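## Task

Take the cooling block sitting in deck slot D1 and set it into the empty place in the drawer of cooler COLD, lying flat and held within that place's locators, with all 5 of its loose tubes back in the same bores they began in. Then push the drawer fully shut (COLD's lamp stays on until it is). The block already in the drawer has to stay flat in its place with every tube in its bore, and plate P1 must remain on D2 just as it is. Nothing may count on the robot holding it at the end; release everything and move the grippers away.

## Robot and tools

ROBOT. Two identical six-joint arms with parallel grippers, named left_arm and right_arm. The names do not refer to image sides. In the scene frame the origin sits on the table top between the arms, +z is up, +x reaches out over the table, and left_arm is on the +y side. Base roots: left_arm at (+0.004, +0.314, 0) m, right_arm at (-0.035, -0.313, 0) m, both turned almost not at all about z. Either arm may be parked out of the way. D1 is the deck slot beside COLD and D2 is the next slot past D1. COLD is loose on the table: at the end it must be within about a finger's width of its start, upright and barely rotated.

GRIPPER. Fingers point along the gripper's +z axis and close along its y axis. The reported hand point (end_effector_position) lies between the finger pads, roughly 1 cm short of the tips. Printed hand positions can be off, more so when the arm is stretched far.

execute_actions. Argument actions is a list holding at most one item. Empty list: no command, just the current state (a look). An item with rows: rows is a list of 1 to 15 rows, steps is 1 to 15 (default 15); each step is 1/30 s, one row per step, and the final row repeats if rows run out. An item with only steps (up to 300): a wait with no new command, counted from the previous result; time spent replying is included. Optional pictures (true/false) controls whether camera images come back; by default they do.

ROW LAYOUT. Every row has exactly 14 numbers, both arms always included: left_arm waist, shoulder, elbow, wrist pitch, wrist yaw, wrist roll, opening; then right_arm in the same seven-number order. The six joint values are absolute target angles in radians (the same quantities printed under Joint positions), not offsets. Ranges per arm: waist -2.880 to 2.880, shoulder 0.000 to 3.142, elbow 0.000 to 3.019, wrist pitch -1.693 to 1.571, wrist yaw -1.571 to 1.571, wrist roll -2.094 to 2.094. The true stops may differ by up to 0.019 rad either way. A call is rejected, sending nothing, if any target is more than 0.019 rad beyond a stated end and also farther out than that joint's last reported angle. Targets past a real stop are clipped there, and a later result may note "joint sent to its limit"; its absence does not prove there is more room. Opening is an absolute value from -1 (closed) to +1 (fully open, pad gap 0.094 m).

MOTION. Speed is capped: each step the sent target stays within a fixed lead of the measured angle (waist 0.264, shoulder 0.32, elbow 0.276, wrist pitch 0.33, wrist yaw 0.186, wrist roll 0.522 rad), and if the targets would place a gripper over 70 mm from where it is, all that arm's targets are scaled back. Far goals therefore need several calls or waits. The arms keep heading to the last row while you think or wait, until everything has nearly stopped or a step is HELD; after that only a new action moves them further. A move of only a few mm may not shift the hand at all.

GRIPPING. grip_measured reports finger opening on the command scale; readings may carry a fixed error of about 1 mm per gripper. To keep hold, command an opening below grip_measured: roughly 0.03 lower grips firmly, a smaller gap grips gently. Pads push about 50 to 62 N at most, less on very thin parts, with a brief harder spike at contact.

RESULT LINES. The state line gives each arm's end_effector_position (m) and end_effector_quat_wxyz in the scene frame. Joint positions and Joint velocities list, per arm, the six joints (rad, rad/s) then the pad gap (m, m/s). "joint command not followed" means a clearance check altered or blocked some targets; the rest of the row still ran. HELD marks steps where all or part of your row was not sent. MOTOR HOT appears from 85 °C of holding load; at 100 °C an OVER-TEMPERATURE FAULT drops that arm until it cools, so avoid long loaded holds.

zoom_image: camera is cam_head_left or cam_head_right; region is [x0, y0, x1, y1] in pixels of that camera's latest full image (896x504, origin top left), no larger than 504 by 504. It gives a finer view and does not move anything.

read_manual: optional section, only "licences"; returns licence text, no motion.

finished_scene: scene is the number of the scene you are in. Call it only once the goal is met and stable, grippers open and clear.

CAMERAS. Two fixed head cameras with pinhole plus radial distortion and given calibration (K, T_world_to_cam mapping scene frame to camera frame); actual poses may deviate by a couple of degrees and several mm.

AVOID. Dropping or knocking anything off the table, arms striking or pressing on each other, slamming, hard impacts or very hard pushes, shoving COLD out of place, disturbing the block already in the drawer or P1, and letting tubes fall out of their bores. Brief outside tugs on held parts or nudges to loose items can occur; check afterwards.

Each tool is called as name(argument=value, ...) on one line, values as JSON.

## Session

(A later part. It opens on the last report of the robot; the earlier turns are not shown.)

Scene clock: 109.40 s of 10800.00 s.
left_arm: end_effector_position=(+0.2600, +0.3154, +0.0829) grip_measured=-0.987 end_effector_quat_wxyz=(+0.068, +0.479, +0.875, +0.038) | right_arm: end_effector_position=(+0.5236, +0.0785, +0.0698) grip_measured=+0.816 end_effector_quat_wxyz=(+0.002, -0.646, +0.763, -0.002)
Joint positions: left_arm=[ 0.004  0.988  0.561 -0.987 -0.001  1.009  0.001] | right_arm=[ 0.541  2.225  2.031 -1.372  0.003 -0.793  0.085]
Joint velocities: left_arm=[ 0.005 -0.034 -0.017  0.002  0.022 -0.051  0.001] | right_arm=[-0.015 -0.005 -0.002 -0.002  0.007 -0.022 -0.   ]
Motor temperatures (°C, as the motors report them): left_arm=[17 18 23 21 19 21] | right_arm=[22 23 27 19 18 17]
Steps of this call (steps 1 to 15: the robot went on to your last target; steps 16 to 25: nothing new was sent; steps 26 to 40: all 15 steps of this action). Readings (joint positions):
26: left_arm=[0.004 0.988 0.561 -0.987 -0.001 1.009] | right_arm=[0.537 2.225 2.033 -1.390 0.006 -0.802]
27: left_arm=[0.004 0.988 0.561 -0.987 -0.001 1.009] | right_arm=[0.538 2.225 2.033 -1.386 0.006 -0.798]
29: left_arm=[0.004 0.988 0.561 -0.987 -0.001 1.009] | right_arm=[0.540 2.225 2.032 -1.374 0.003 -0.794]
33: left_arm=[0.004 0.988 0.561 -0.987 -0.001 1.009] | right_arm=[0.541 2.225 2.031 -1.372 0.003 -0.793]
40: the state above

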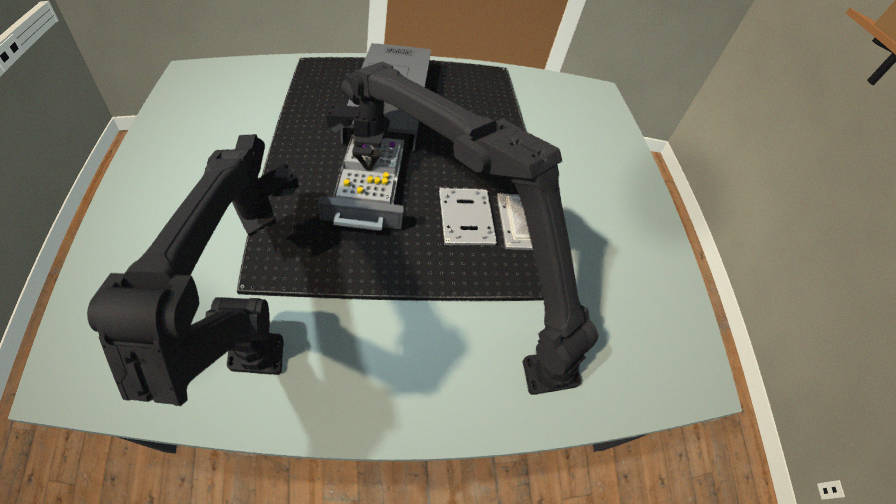

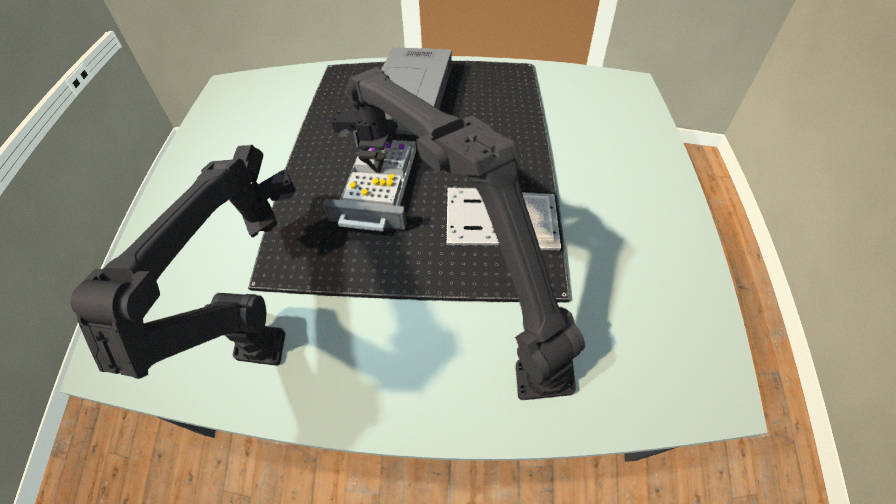

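execute_actions(actions=[{"rows":[[0,1,0.55,-1,0,1,-1,0.54,2.19,2.04,-1.37,0,-0.79,0.77],[0,1,0.55,-1,0,1,-1,0.54,2.21,2.03,-1.37,0,-0.79,0.77],[0,1,0.55,-1,0,1,-1,0.54,2.23,2.025,-1.37,0,-0.79,0.77]]}])

zoom_image(camera="cam_head_left", region=[320, 110, 420, 210])

Scene clock: 111.23 s of 10800.00 s.
left_arm: end_effector_position=(+0.2600, +0.3154, +0.0829) grip_measured=-0.987 end_effector_quat_wxyz=(+0.068, +0.479, +0.875, +0.038) | right_arm: end_effector_position=(+0.5228, +0.0778, +0.0678) grip_measured=+0.816 end_effector_quat_wxyz=(+0.000, -0.647, +0.763, -0.002)
Joint positions: left_arm=[ 0.004  0.988  0.561 -0.987 -0.001  1.009  0.001] | right_arm=[ 0.541  2.225  2.025 -1.37   0.004 -0.794  0.085]
Joint velocities: left_arm=[-0.015 -0.005 -0.017 -0.002 -0.037  0.007  0.   ] | right_arm=[ 0.005 -0.005  0.002 -0.002  0.066  0.051  0.001]
Motor temperatures (°C, as the motors report them): left_arm=[17 18 23 21 19 21] | right_arm=[22 23 27 19 18 17]
Steps of this call (steps 1 to 15: the robot went on to your last target; steps 16 to 40: nothing new was sent; steps 41 to 55: all 15 steps of this action). Readings (joint positions):
41: left_arm=[0.004 0.988 0.561 -0.987 -0.001 1.009] | right_arm=[0.541 2.225 2.029 -1.372 0.003 -0.793]
42: left_arm=[0.004 0.988 0.561 -0.987 -0.001 1.009] | right_arm=[0.541 2.225 2.027 -1.370 0.004 -0.793]
44: left_arm=[0.004 0.988 0.561 -0.987 -0.001 1.009] | right_arm=[0.541 2.225 2.025 -1.370 0.004 -0.794]
48: left_arm=[0.004 0.988 0.561 -0.987 -0.001 1.009] | right_arm=[0.541 2.225 2.025 -1.370 0.004 -0.794]
55: the state above

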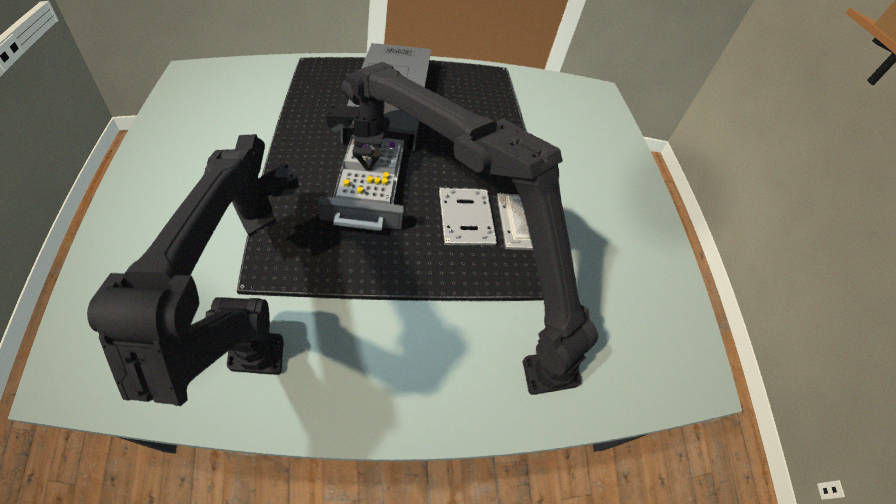

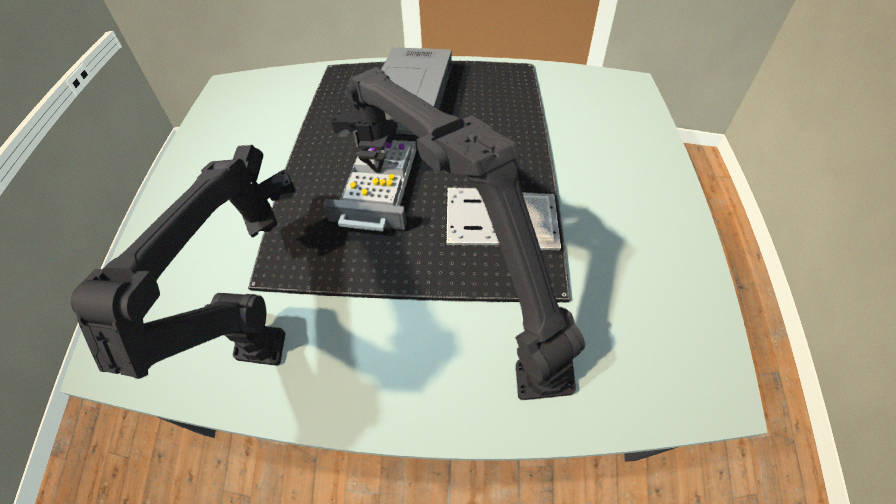

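Region (320, 110, 420, 210) of cam_head_left's 896x504 image, scaled by 5.040, with more detail than that image has.

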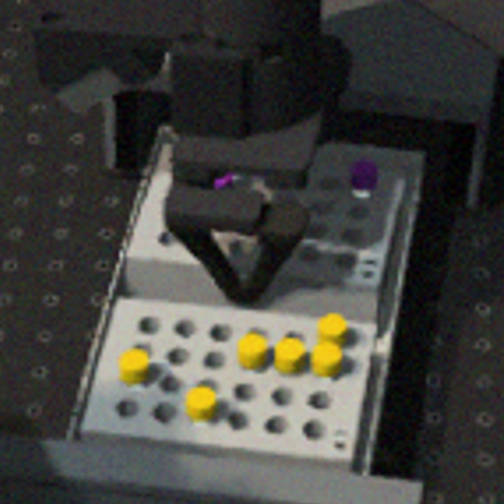

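execute_actions(actions=[{"rows":[[0,1,0.55,-1,0,1,-1,0.54,2.2,2.05,-1.37,0,-0.79,0.85],[0,1,0.55,-1,0,1,-1,0.54,2.2,2.05,-1.37,0,-0.79,0.9],[0,1,0.55,-1,0,1,-1,0.54,2.2,2.05,-1.37,0,-0.79,1],[0,1,0.55,-1,0,1,-1,0.54,2.19,2.05,-1.37,0,-0.79,1],[0,1,0.55,-1,0,1,-1,0.54,2.175,2.05,-1.38,0,-0.79,1],[0,1,0.55,-1,0,1,-1,0.54,2.16,2.05,-1.385,0,-0.79,1],[0,1,0.55,-1,0,1,-1,0.54,2.14,2.05,-1.39,0,-0.79,1],[0,1,0.55,-1,0,1,-1,0.54,2.12,2.05,-1.395,0,-0.79,1],[0,1,0.55,-1,0,1,-1,0.54,2.09,2.05,-1.4,0,-0.79,1],[0,1,0.55,-1,0,1,-1,0.54,2.06,2.05,-1.41,0,-0.79,1],[0,1,0.55,-1,0,1,-1,0.54,2.03,2.05,-1.42,0,-0.79,1],[0,1,0.55,-1,0,1,-1,0.54,2,2.05,-1.43,0,-0.79,1],[0,1,0.55,-1,0,1,-1,0.54,1.97,2.05,-1.44,0,-0.79,1]]}], pictures=false)

execute_actions(actions=[{"rows":[[-0.1,1,0.55,-1,0,1,-1,0.5,1.93,2.02,-1.44,0,-0.79,1],[-0.2,1,0.55,-1,0,1,-1,0.46,1.9,2,-1.44,0,-0.79,1],[-0.3,1,0.55,-1,0,1,-1,0.42,1.87,1.97,-1.44,0,-0.79,1],[-0.3,1,0.55,-1,0,1,-1,0.37,1.84,1.93,-1.44,0,-0.79,1],[-0.3,1,0.55,-1,0,1,-1,0.32,1.8,1.9,-1.44,0,-0.79,1],[-0.3,1,0.55,-1,0,1,-1,0.26,1.77,1.86,-1.44,0,-0.79,1],[-0.3,1,0.55,-1,0,1,-1,0.2,1.73,1.82,-1.44,0,-0.79,1],[-0.3,1,0.55,-1,0,1,-1,0.1,1.7,1.78,-1.44,0,-0.79,1]]}])

zoom_image(camera="cam_head_left", region=[320, 110, 420, 210])

zoom_image(camera="cam_head_right", region=[330, 110, 430, 210])

Scene clock: 116.63 s of 10800.00 s.
left_arm: end_effector_position=(+0.2600, +0.3154, +0.0829) grip_measured=-0.987 end_effector_quat_wxyz=(+0.068, +0.479, +0.875, +0.038) | right_arm: end_effector_position=(+0.5173, +0.0744, +0.1511) grip_measured=+1.000 end_effector_quat_wxyz=(+0.046, -0.646, +0.762, -0.005)
Joint positions: left_arm=[ 0.004  0.988  0.561 -0.987 -0.001  1.009  0.001] | right_arm=[ 0.541  2.098  2.025 -1.407  0.002 -0.794  0.094]
Joint velocities: left_arm=[-0.024 -0.005 -0.007 -0.002  0.022  0.007 -0.002] | right_arm=[-0.015 -0.611 -0.007 -0.144 -0.022 -0.051  0.   ]
Motor temperatures (°C, as the motors report them): left_arm=[17 18 23 21 19 21] | right_arm=[22 23 27 19 18 17]
Steps of this call (steps 1 to 15: the robot went on to your last target; steps 16 to 90: nothing new was sent; then 1.90 s passed at rest; steps 91 to 105: all 15 steps of this action). Readings (joint positions):
91: left_arm=[0.004 0.988 0.561 -0.987 -0.001 1.009] | right_arm=[0.541 2.225 2.025 -1.370 0.005 -0.794]
92: left_arm=[0.004 0.988 0.561 -0.987 -0.001 1.009] | right_arm=[0.541 2.225 2.025 -1.370 0.004 -0.794]
94: left_arm=[0.004 0.988 0.561 -0.987 -0.001 1.009] | right_arm=[0.541 2.225 2.025 -1.370 0.002 -0.794]
98: left_arm=[0.004 0.988 0.561 -0.987 -0.001 1.009] | right_arm=[0.541 2.209 2.025 -1.377 0.002 -0.794]
105: the state above

Scene clock: 117.13 s of 10800.00 s.
left_arm: end_effector_position=(+0.2481, +0.2369, +0.0829) grip_measured=-0.987 end_effector_quat_wxyz=(+0.073, +0.607, +0.790, +0.026) | right_arm: end_effector_position=(+0.5233, -0.1123, +0.2798) grip_measured=+1.000 end_effector_quat_wxyz=(+0.111, -0.536, +0.837, -0.025)
Joint positions: left_arm=[-0.305  0.988  0.561 -0.987  0.002  1.008  0.001] | right_arm=[ 0.273  1.751  1.825 -1.416 -0.    -0.794  0.094]
Joint velocities: left_arm=[-0.015  0.015 -0.007  0.022 -0.037  0.037 -0.   ] | right_arm=[-1.011 -0.298 -0.291 -0.022  0.022  0.051  0.   ]
Motor temperatures (°C, as the motors report them): left_arm=[17 18 23 21 19 21] | right_arm=[22 23 26 19 18 17]
Steps of this call (steps 1 to 15: all 15 steps of this action). Readings (joint positions):
1: left_arm=[-0.005 0.988 0.561 -0.987 -0.004 1.009] | right_arm=[0.540 2.075 2.024 -1.410 0.002 -0.794]
2: left_arm=[-0.040 0.988 0.561 -0.987 -0.007 1.008] | right_arm=[0.539 2.050 2.019 -1.412 0.002 -0.794]
4: left_arm=[-0.180 0.988 0.561 -0.987 -0.004 1.008] | right_arm=[0.530 1.995 1.998 -1.413 0.001 -0.794]
8: left_arm=[-0.328 0.988 0.561 -0.987 0.005 1.008] | right_arm=[0.475 1.883 1.932 -1.414 -0.000 -0.794]
15: the state above

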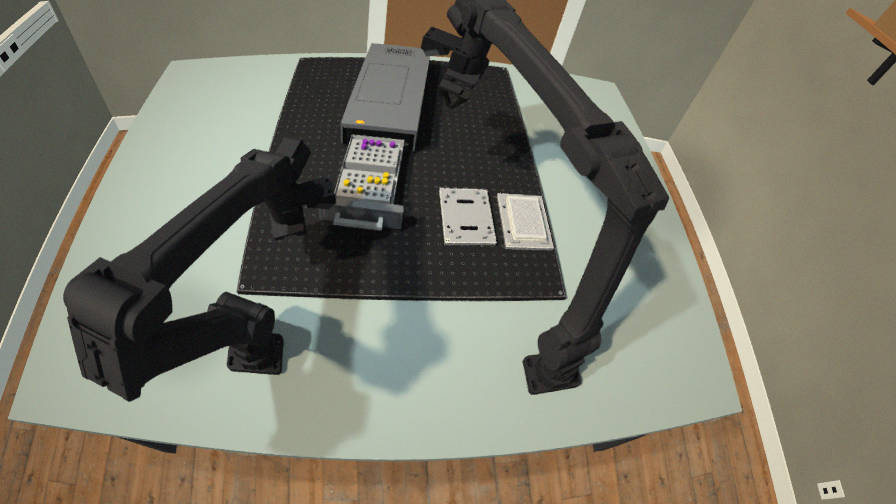

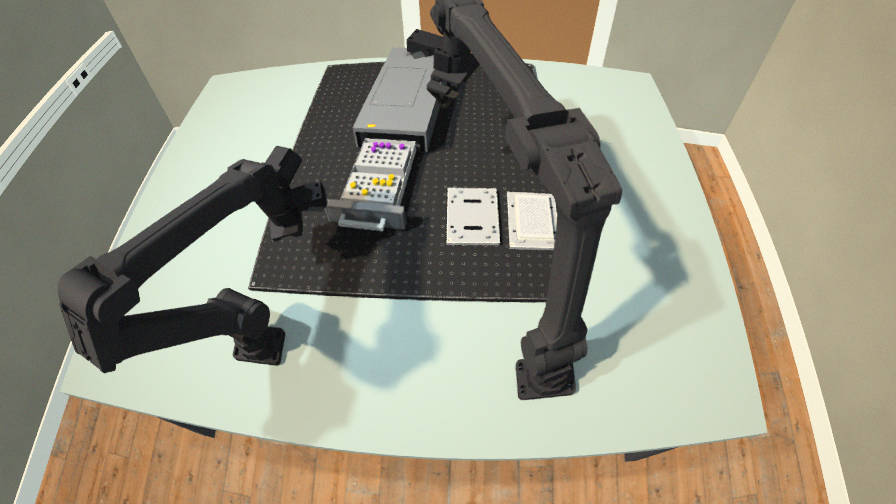

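Region (320, 110, 420, 210) of cam_head_left's 896x504 image, scaled by 5.040, with more detail than that image has.

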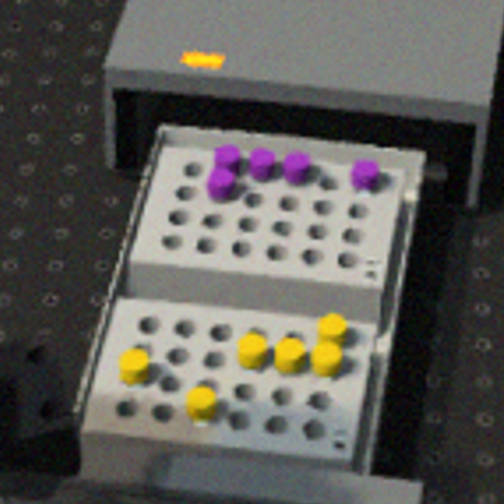

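Region (330, 110, 430, 210) of cam_head_right's 896x504 image, scaled by 5.040, with more detail than that image has.

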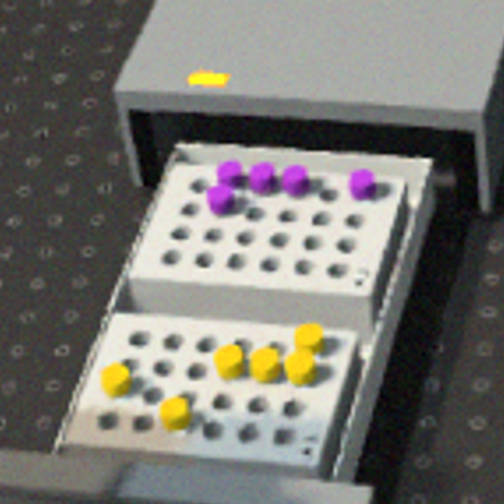

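execute_actions(actions=[{"rows":[[-0.36,1.02,0.6,-1,0,1,-1,0.1,1.7,1.78,-1.44,0,-0.79,1],[-0.42,1.04,0.6,-1,0,1,-1,0.1,1.7,1.78,-1.44,0,-0.79,1],[-0.48,1.07,0.61,-0.98,0,1,-1,0.1,1.7,1.78,-1.44,0,-0.79,1],[-0.54,1.1,0.62,-0.96,0,1,-1,0.1,1.7,1.78,-1.44,0,-0.79,1],[-0.6,1.14,0.635,-0.94,0,1,-1,0.1,1.7,1.78,-1.44,0,-0.79,1],[-0.65,1.18,0.65,-0.92,0,1,-1,0.1,1.7,1.78,-1.44,0,-0.79,1],[-0.68,1.22,0.665,-0.9,0,1,-1,0.1,1.7,1.78,-1.44,0,-0.79,1],[-0.68,1.26,0.68,-0.89,0,1,-1,0.1,1.7,1.78,-1.44,0,-0.79,1],[-0.68,1.29,0.695,-0.88,0,1,-1,0.1,1.7,1.78,-1.44,0,-0.79,1],[-0.68,1.32,0.71,-0.865,0,1,-1,0.1,1.7,1.78,-1.44,0,-0.79,1],[-0.68,1.34,0.725,-0.855,0,1,-1,0.1,1.7,1.78,-1.44,0,-0.79,1],[-0.68,1.36,0.735,-0.845,0,1.02,-1,0.1,1.7,1.78,-1.44,0,-0.79,1]]}], pictures=false)

execute_actions(actions=[{"rows":[[-0.672,1.372,0.748,-0.845,0,1.03,-1,0.1,1.7,1.78,-1.44,0,-0.79,1],[-0.664,1.385,0.761,-0.845,0,1.04,-1,0.1,1.7,1.78,-1.44,0,-0.79,1],[-0.656,1.398,0.774,-0.845,0,1.05,-1,0.1,1.7,1.78,-1.44,0,-0.79,1],[-0.648,1.41,0.787,-0.845,0,1.06,-1,0.1,1.7,1.78,-1.44,0,-0.79,1],[-0.64,1.423,0.8,-0.845,0,1.07,-1,0.1,1.7,1.78,-1.44,0,-0.79,1],[-0.632,1.436,0.813,-0.845,0,1.08,-1,0.1,1.7,1.78,-1.44,0,-0.79,1],[-0.624,1.449,0.826,-0.845,0,1.09,-1,0.1,1.7,1.78,-1.44,0,-0.79,1],[-0.616,1.461,0.839,-0.845,0,1.1,-1,0.1,1.7,1.78,-1.44,0,-0.79,1],[-0.606,1.477,0.855,-0.845,0,1.11,-1,0.1,1.7,1.78,-1.44,0,-0.79,1],[-0.596,1.493,0.872,-0.845,0,1.12,-1,0.1,1.7,1.78,-1.44,0,-0.79,1],[-0.586,1.509,0.888,-0.845,0,1.13,-1,0.1,1.7,1.78,-1.44,0,-0.79,1],[-0.575,1.525,0.905,-0.845,0,1.14,-1,0.1,1.7,1.78,-1.44,0,-0.79,1],[-0.567,1.541,0.924,-0.845,0,1.15,-1,0.1,1.7,1.78,-1.44,0,-0.79,1],[-0.559,1.557,0.943,-0.845,0,1.16,-1,0.1,1.7,1.78,-1.44,0,-0.79,1],[-0.552,1.573,0.962,-0.845,0,1.16,-1,0.1,1.7,1.78,-1.44,0,-0.79,1]]}])

Scene clock: 124.53 s of 10800.00 s.
left_arm: end_effector_position=(+0.2487, +0.1121, +0.0293) grip_measured=-0.987 end_effector_quat_wxyz=(+0.017, +0.749, +0.662, +0.002) | right_arm: end_effector_position=(+0.5319, -0.2184, +0.2760) grip_measured=+1.000 end_effector_quat_wxyz=(+0.094, -0.459, +0.883, -0.031)
Joint positions: left_arm=[-0.69   1.368  0.688 -0.858  0.002  1.008  0.001] | right_arm=[ 0.094  1.719  1.776 -1.43   0.002 -0.794  0.094]
Joint velocities: left_arm=[ 0.083  0.083  0.071  0.081 -0.022 -0.022 -0.   ] | right_arm=[-0.005 -0.015 -0.002 -0.007 -0.037 -0.007  0.   ]
Motor temperatures (°C, as the motors report them): left_arm=[17 18 23 21 19 21] | right_arm=[22 23 26 19 18 17]
Steps of this call (steps 1 to 45: the robot went on to your last target; steps 46 to 110: nothing new was sent; then 3.23 s passed at rest; steps 111 to 125: all 15 steps of this action). Readings (joint positions):
111: left_arm=[-0.310 0.989 0.561 -0.987 -0.000 1.008] | right_arm=[0.094 1.719 1.776 -1.430 0.002 -0.794]
112: left_arm=[-0.328 0.993 0.561 -0.987 -0.003 1.008] | right_arm=[0.094 1.719 1.776 -1.430 0.002 -0.794]
114: left_arm=[-0.412 1.019 0.562 -0.985 -0.004 1.008] | right_arm=[0.094 1.719 1.776 -1.430 0.002 -0.794]
118: left_arm=[-0.650 1.161 0.598 -0.935 0.001 1.008] | right_arm=[0.094 1.719 1.776 -1.430 0.002 -0.794]
125: the state above

Scene clock: 125.03 s of 10800.00 s.
left_arm: end_effector_position=(+0.3260, +0.1014, +0.0341) grip_measured=-0.988 end_effector_quat_wxyz=(+0.027, +0.749, +0.662, +0.004) | right_arm: end_effector_position=(+0.5319, -0.2184, +0.2760) grip_measured=+1.000 end_effector_quat_wxyz=(+0.094, -0.459, +0.883, -0.031)
Joint positions: left_arm=[-0.582  1.518  0.863 -0.862  0.007  1.114  0.001] | right_arm=[ 0.094  1.719  1.776 -1.43   0.002 -0.794  0.094]
Joint velocities: left_arm=[ 0.259  0.503  0.603 -0.012  0.022  0.11   0.   ] | right_arm=[ 0.015  0.005 -0.012  0.012 -0.081  0.066  0.   ]
Motor temperatures (°C, as the motors report them): left_arm=[17 18 23 21 19 21] | right_arm=[22 23 26 19 18 17]
Steps of this call (steps 1 to 15: all 15 steps of this action). Readings (joint positions):
1: left_arm=[-0.687 1.369 0.690 -0.857 0.002 1.009] | right_arm=[0.094 1.719 1.776 -1.430 0.002 -0.794]
2: left_arm=[-0.683 1.369 0.692 -0.857 0.002 1.013] | right_arm=[0.094 1.719 1.776 -1.430 0.002 -0.794]
4: left_arm=[-0.672 1.373 0.705 -0.857 0.002 1.024] | right_arm=[0.094 1.719 1.776 -1.430 0.002 -0.794]
8: left_arm=[-0.639 1.410 0.761 -0.857 0.003 1.053] | right_arm=[0.094 1.719 1.776 -1.430 0.002 -0.794]
15: the state above

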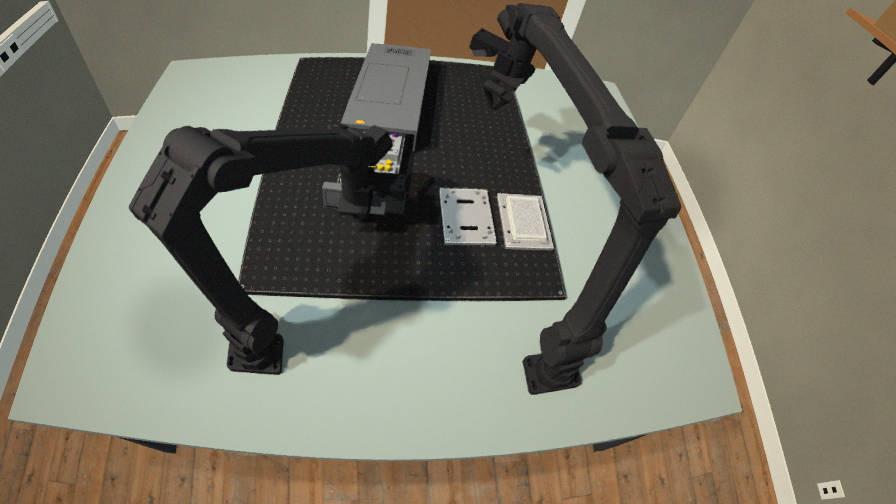

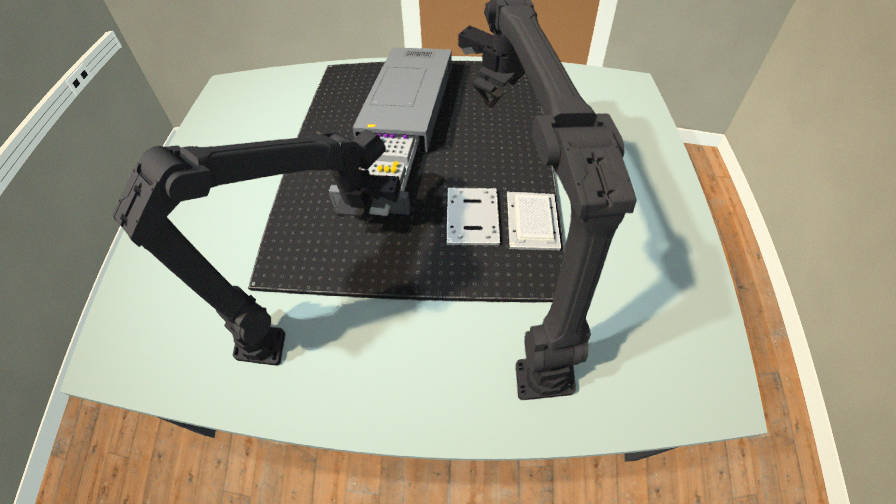

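execute_actions(actions=[{"rows":[[-0.546,1.584,0.978,-0.845,0,1.17,-1,0.1,1.7,1.78,-1.44,0,-0.79,1],[-0.54,1.597,0.995,-0.845,0,1.17,-1,0.1,1.7,1.78,-1.44,0,-0.79,1],[-0.534,1.61,1.012,-0.845,0,1.18,-1,0.1,1.7,1.78,-1.44,0,-0.79,1],[-0.528,1.623,1.028,-0.845,0,1.18,-1,0.1,1.7,1.78,-1.44,0,-0.79,1],[-0.522,1.636,1.045,-0.845,0,1.19,-1,0.1,1.7,1.78,-1.44,0,-0.79,1],[-0.516,1.649,1.062,-0.845,0,1.2,-1,0.1,1.7,1.78,-1.44,0,-0.79,1],[-0.51,1.662,1.078,-0.845,0,1.2,-1,0.1,1.7,1.78,-1.44,0,-0.79,1],[-0.504,1.675,1.095,-0.845,0,1.21,-1,0.1,1.7,1.78,-1.44,0,-0.79,1],[-0.498,1.688,1.112,-0.845,0,1.22,-1,0.1,1.7,1.78,-1.44,0,-0.79,1],[-0.492,1.701,1.128,-0.845,0,1.22,-1,0.1,1.7,1.78,-1.44,0,-0.79,1],[-0.485,1.715,1.145,-0.845,0,1.23,-1,0.1,1.7,1.78,-1.44,0,-0.79,1],[-0.48,1.724,1.157,-0.837,0,1.23,-1,0.1,1.7,1.78,-1.44,0,-0.79,1],[-0.476,1.734,1.168,-0.83,0,1.24,-1,0.1,1.7,1.78,-1.44,0,-0.79,1],[-0.472,1.743,1.18,-0.822,0,1.24,-1,0.1,1.7,1.78,-1.44,0,-0.79,1],[-0.468,1.753,1.192,-0.815,0,1.25,-1,0.1,1.7,1.78,-1.44,0,-0.79,1]]}], pictures=false)

execute_actions(actions=[{"rows":[[-0.464,1.762,1.203,-0.807,0,1.25,-1,0.1,1.7,1.78,-1.44,0,-0.79,1],[-0.46,1.771,1.215,-0.8,0,1.25,-1,0.1,1.7,1.78,-1.44,0,-0.79,1],[-0.456,1.78,1.226,-0.792,0,1.26,-1,0.1,1.7,1.78,-1.44,0,-0.79,1],[-0.452,1.789,1.237,-0.785,0,1.26,-1,0.1,1.7,1.78,-1.44,0,-0.79,1],[-0.448,1.797,1.247,-0.778,0,1.27,-1,0.1,1.7,1.78,-1.44,0,-0.79,1],[-0.444,1.805,1.256,-0.772,0,1.27,-1,0.1,1.7,1.78,-1.44,0,-0.79,1],[-0.44,1.812,1.265,-0.766,0,1.27,-1,0.1,1.7,1.78,-1.44,0,-0.79,1],[-0.437,1.818,1.273,-0.761,0,1.28,-1,0.1,1.7,1.78,-1.44,0,-0.79,1],[-0.434,1.823,1.279,-0.757,0,1.28,-1,0.1,1.7,1.78,-1.44,0,-0.79,1],[-0.432,1.827,1.284,-0.754,0,1.28,-1,0.1,1.7,1.78,-1.44,0,-0.79,1],[-0.43,1.831,1.289,-0.751,0,1.28,-1,0.1,1.7,1.78,-1.44,0,-0.79,1],[-0.428,1.835,1.294,-0.748,0,1.28,-1,0.1,1.7,1.78,-1.44,0,-0.79,1],[-0.427,1.839,1.299,-0.745,0,1.28,-1,0.1,1.7,1.78,-1.44,0,-0.79,1],[-0.426,1.843,1.304,-0.742,0,1.28,-1,0.1,1.7,1.78,-1.44,0,-0.79,1],[-0.425,1.847,1.309,-0.739,0,1.28,-1,0.1,1.7,1.78,-1.44,0,-0.79,1]]}], pictures=false)

execute_actions(actions=[{"steps":10}])

Scene clock: 134.60 s of 10800.00 s.
left_arm: end_effector_position=(+0.4387, +0.0865, +0.0407) grip_measured=-0.989 end_effector_quat_wxyz=(+0.064, +0.747, +0.661, +0.022) | right_arm: end_effector_position=(+0.5319, -0.2184, +0.2760) grip_measured=+1.000 end_effector_quat_wxyz=(+0.094, -0.459, +0.883, -0.031)
Joint positions: left_arm=[-0.482  1.706  1.117 -0.847  0.005  1.214  0.001] | right_arm=[ 0.094  1.719  1.776 -1.43   0.002 -0.794  0.094]
Joint velocities: left_arm=[ 0.093  0.22   0.149  0.076 -0.007  0.154  0.   ] | right_arm=[-0.015 -0.005 -0.017  0.002 -0.007  0.095  0.   ]
Motor temperatures (°C, as the motors report them): left_arm=[17 18 24 21 19 21] | right_arm=[22 23 26 19 18 17]
Steps of this call (steps 1 to 30: the robot went on to your last target; steps 31 to 90: nothing new was sent; then 6.07 s passed at rest; steps 91 to 105: all 15 steps of this action). Readings (joint positions):
91: left_arm=[-0.552 1.561 0.921 -0.854 0.001 1.150] | right_arm=[0.094 1.719 1.776 -1.430 0.002 -0.794]
92: left_arm=[-0.552 1.562 0.922 -0.854 0.001 1.151] | right_arm=[0.094 1.719 1.776 -1.430 0.002 -0.794]
94: left_arm=[-0.548 1.571 0.937 -0.854 0.001 1.158] | right_arm=[0.094 1.719 1.776 -1.430 0.002 -0.794]
98: left_arm=[-0.528 1.621 1.009 -0.854 0.001 1.176] | right_arm=[0.094 1.719 1.776 -1.430 0.002 -0.794]
105: the state above

Scene clock: 135.10 s of 10800.00 s.
left_arm: end_effector_position=(+0.5130, +0.0806, +0.0390) grip_measured=-0.989 end_effector_quat_wxyz=(+0.112, +0.743, +0.658, +0.049) | right_arm: end_effector_position=(+0.5319, -0.2184, +0.2760) grip_measured=+1.000 end_effector_quat_wxyz=(+0.094, -0.459, +0.883, -0.031)
Joint positions: left_arm=[-0.431  1.811  1.245 -0.76   0.002  1.263  0.001] | right_arm=[ 0.094  1.719  1.776 -1.43   0.002 -0.794  0.094]
Joint velocities: left_arm=[ 0.044  0.044  0.134  0.085  0.051 -0.022 -0.   ] | right_arm=[-0.005  0.005 -0.002 -0.017  0.022 -0.037  0.   ]
Motor temperatures (°C, as the motors report them): left_arm=[17 18 24 21 19 21] | right_arm=[22 23 26 19 18 17]
Steps of this call (steps 1 to 15: all 15 steps of this action). Readings (joint positions):
1: left_arm=[-0.479 1.713 1.123 -0.844 0.005 1.218] | right_arm=[0.094 1.719 1.776 -1.430 0.002 -0.794]
2: left_arm=[-0.476 1.722 1.130 -0.840 0.005 1.222] | right_arm=[0.094 1.719 1.776 -1.430 0.002 -0.794]
4: left_arm=[-0.471 1.739 1.148 -0.829 0.004 1.230] | right_arm=[0.094 1.719 1.776 -1.430 0.002 -0.794]
8: left_arm=[-0.456 1.776 1.192 -0.799 0.004 1.247] | right_arm=[0.094 1.719 1.776 -1.430 0.002 -0.794]
15: the state above

Scene clock: 135.43 s of 10800.00 s.
left_arm: end_effector_position=(+0.5181, +0.0799, +0.0406) grip_measured=-0.989 end_effector_quat_wxyz=(+0.117, +0.743, +0.657, +0.051) | right_arm: end_effector_position=(+0.5319, -0.2184, +0.2760) grip_measured=+1.000 end_effector_quat_wxyz=(+0.094, -0.459, +0.883, -0.031)
Joint positions: left_arm=[-0.429  1.814  1.254 -0.755  0.002  1.268  0.001] | right_arm=[ 0.094  1.719  1.776 -1.43   0.002 -0.794  0.094]
Joint velocities: left_arm=[-0.015 -0.005 -0.007  0.012 -0.007 -0.037 -0.   ] | right_arm=[-0.005 -0.024 -0.002  0.012 -0.007 -0.007  0.   ]
Motor temperatures (°C, as the motors report them): left_arm=[17 18 24 21 19 21] | right_arm=[22 23 26 19 18 17]
Steps of this call (steps 1 to 10: the robot went on to your last target). Readings (joint positions):
1: left_arm=[-0.430 1.812 1.249 -0.758 0.002 1.264] | right_arm=[0.094 1.719 1.776 -1.430 0.002 -0.794]
2: left_arm=[-0.429 1.814 1.252 -0.756 0.002 1.265] | right_arm=[0.094 1.719 1.776 -1.430 0.002 -0.794]
4: left_arm=[-0.429 1.814 1.254 -0.755 0.002 1.266] | right_arm=[0.094 1.719 1.776 -1.430 0.002 -0.794]
8: left_arm=[-0.429 1.814 1.254 -0.755 0.002 1.267] | right_arm=[0.094 1.719 1.776 -1.430 0.002 -0.794]
10: the state above

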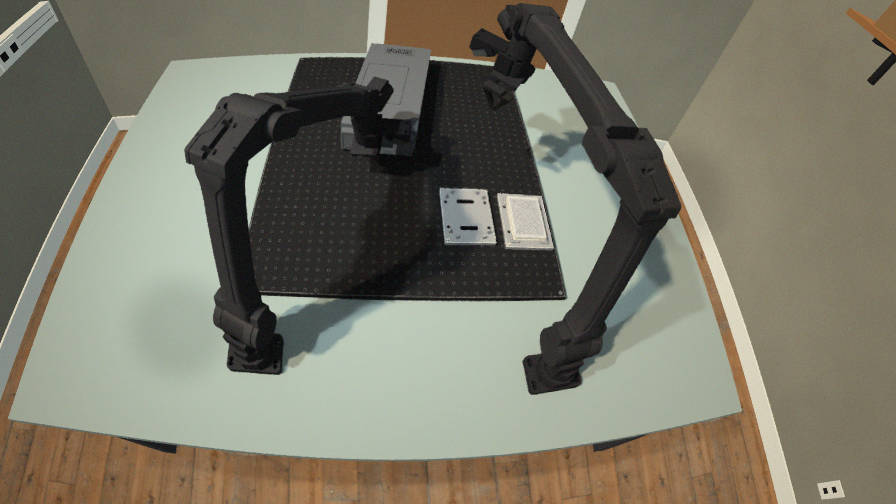

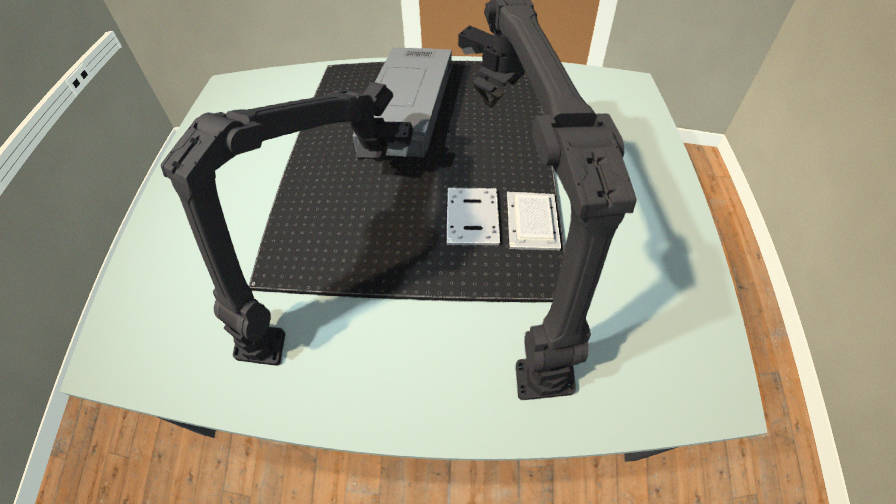

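execute_actions(actions=[{"rows":[[-0.42,1.855,1.33,-0.69,0,1.28,-1,0.1,1.7,1.78,-1.44,0,-0.79,1]],"steps":12}], pictures=false)

execute_actions(actions=[{"rows":[[-0.42,1.76,1.23,-0.79,0,1.28,-1,0.1,1.7,1.78,-1.44,0,-0.79,1],[-0.42,1.71,1.19,-0.81,0,1.28,-1,0.1,1.7,1.78,-1.44,0,-0.79,1],[-0.42,1.66,1.15,-0.83,0,1.28,-1,0.1,1.7,1.78,-1.44,0,-0.79,1],[-0.4,1.6,1.1,-0.85,0,1.28,-1,0.1,1.7,1.78,-1.44,0,-0.79,1],[-0.35,1.53,1.05,-0.87,0,1.28,-1,0.1,1.7,1.78,-1.44,0,-0.79,1],[-0.3,1.46,1,-0.89,0,1.28,-1,0.1,1.7,1.78,-1.44,0,-0.79,1],[-0.2,1.39,0.95,-0.9,0,1.28,-1,0.1,1.7,1.78,-1.44,0,-0.79,1],[-0.1,1.3,0.9,-0.9,0,1.28,-1,0.1,1.7,1.78,-1.44,0,-0.79,1]]}])

Scene clock: 138.60 s of 10800.00 s.
left_arm: end_effector_position=(+0.5249, +0.0767, +0.0407) grip_measured=-0.989 end_effector_quat_wxyz=(+0.128, +0.742, +0.656, +0.056) | right_arm: end_effector_position=(+0.5319, -0.2184, +0.2760) grip_measured=+1.000 end_effector_quat_wxyz=(+0.094, -0.459, +0.883, -0.031)
Joint positions: left_arm=[-0.429  1.821  1.259 -0.729  0.002  1.268  0.001] | right_arm=[ 0.094  1.719  1.776 -1.43   0.002 -0.794  0.094]
Joint velocities: left_arm=[-0.005 -0.005 -0.007  0.007 -0.022 -0.022 -0.   ] | right_arm=[-0.015  0.005 -0.002 -0.017 -0.007 -0.022  0.   ]
Motor temperatures (°C, as the motors report them): left_arm=[17 18 25 21 19 21] | right_arm=[22 23 26 19 18 17]
Steps of this call (steps 1 to 15: the robot went on to your last target; steps 16 to 83: nothing new was sent; steps 84 to 95: all 12 steps of this action). Readings (joint positions):
84: left_arm=[-0.429 1.815 1.255 -0.746 0.002 1.268] | right_arm=[0.094 1.719 1.776 -1.430 0.002 -0.794]
85: left_arm=[-0.429 1.817 1.257 -0.733 0.002 1.268] | right_arm=[0.094 1.719 1.776 -1.430 0.002 -0.794]
87: left_arm=[-0.429 1.820 1.259 -0.730 0.002 1.268] | right_arm=[0.094 1.719 1.776 -1.430 0.002 -0.794]
91: left_arm=[-0.429 1.821 1.259 -0.729 0.002 1.268] | right_arm=[0.094 1.719 1.776 -1.430 0.002 -0.794]
95: the state above

Scene clock: 139.10 s of 10800.00 s.
left_arm: end_effector_position=(+0.4191, +0.2775, +0.1345) grip_measured=-0.989 end_effector_quat_wxyz=(+0.123, +0.620, +0.770, +0.085) | right_arm: end_effector_position=(+0.5319, -0.2184, +0.2760) grip_measured=+1.000 end_effector_quat_wxyz=(+0.094, -0.459, +0.883, -0.031)
Joint positions: left_arm=[-0.091  1.312  0.924 -0.882 -0.003  1.268  0.001] | right_arm=[ 0.094  1.719  1.776 -1.43   0.002 -0.794  0.094]
Joint velocities: left_arm=[ 0.835 -0.864 -0.173 -0.144 -0.11  -0.007 -0.   ] | right_arm=[-0.015 -0.005  0.002 -0.017 -0.022  0.007  0.   ]
Motor temperatures (°C, as the motors report them): left_arm=[17 18 25 21 19 21] | right_arm=[22 23 26 19 18 17]
Steps of this call (steps 1 to 15: all 15 steps of this action). Readings (joint positions):
1: left_arm=[-0.429 1.819 1.257 -0.739 0.002 1.268] | right_arm=[0.094 1.719 1.776 -1.430 0.002 -0.794]
2: left_arm=[-0.429 1.810 1.248 -0.753 0.002 1.268] | right_arm=[0.094 1.719 1.776 -1.430 0.002 -0.794]
4: left_arm=[-0.427 1.760 1.190 -0.786 0.002 1.268] | right_arm=[0.094 1.719 1.776 -1.430 0.002 -0.794]
8: left_arm=[-0.373 1.594 1.048 -0.843 0.003 1.268] | right_arm=[0.094 1.719 1.776 -1.430 0.002 -0.794]
15: the state above

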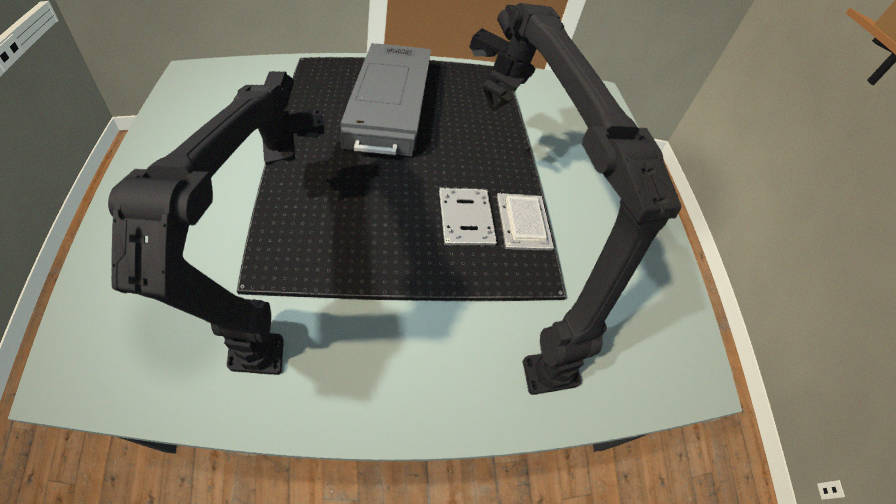

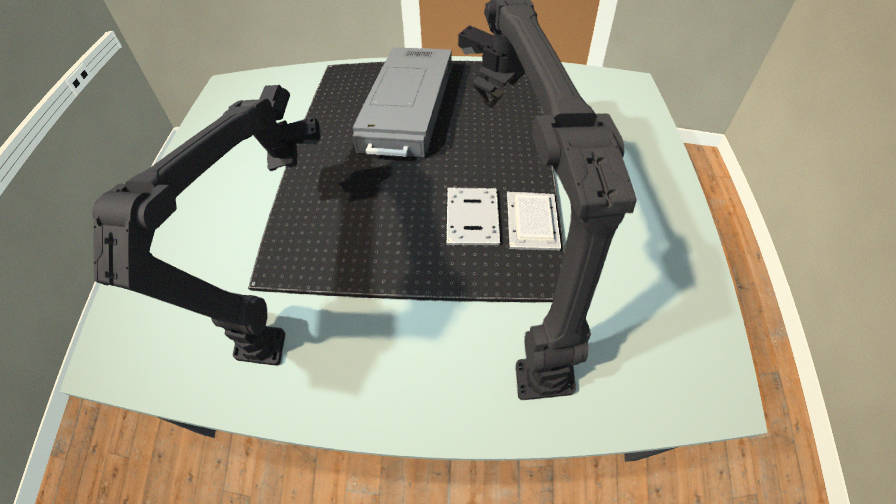

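finished_scene(scene=1)

The scene is finished: the task was done.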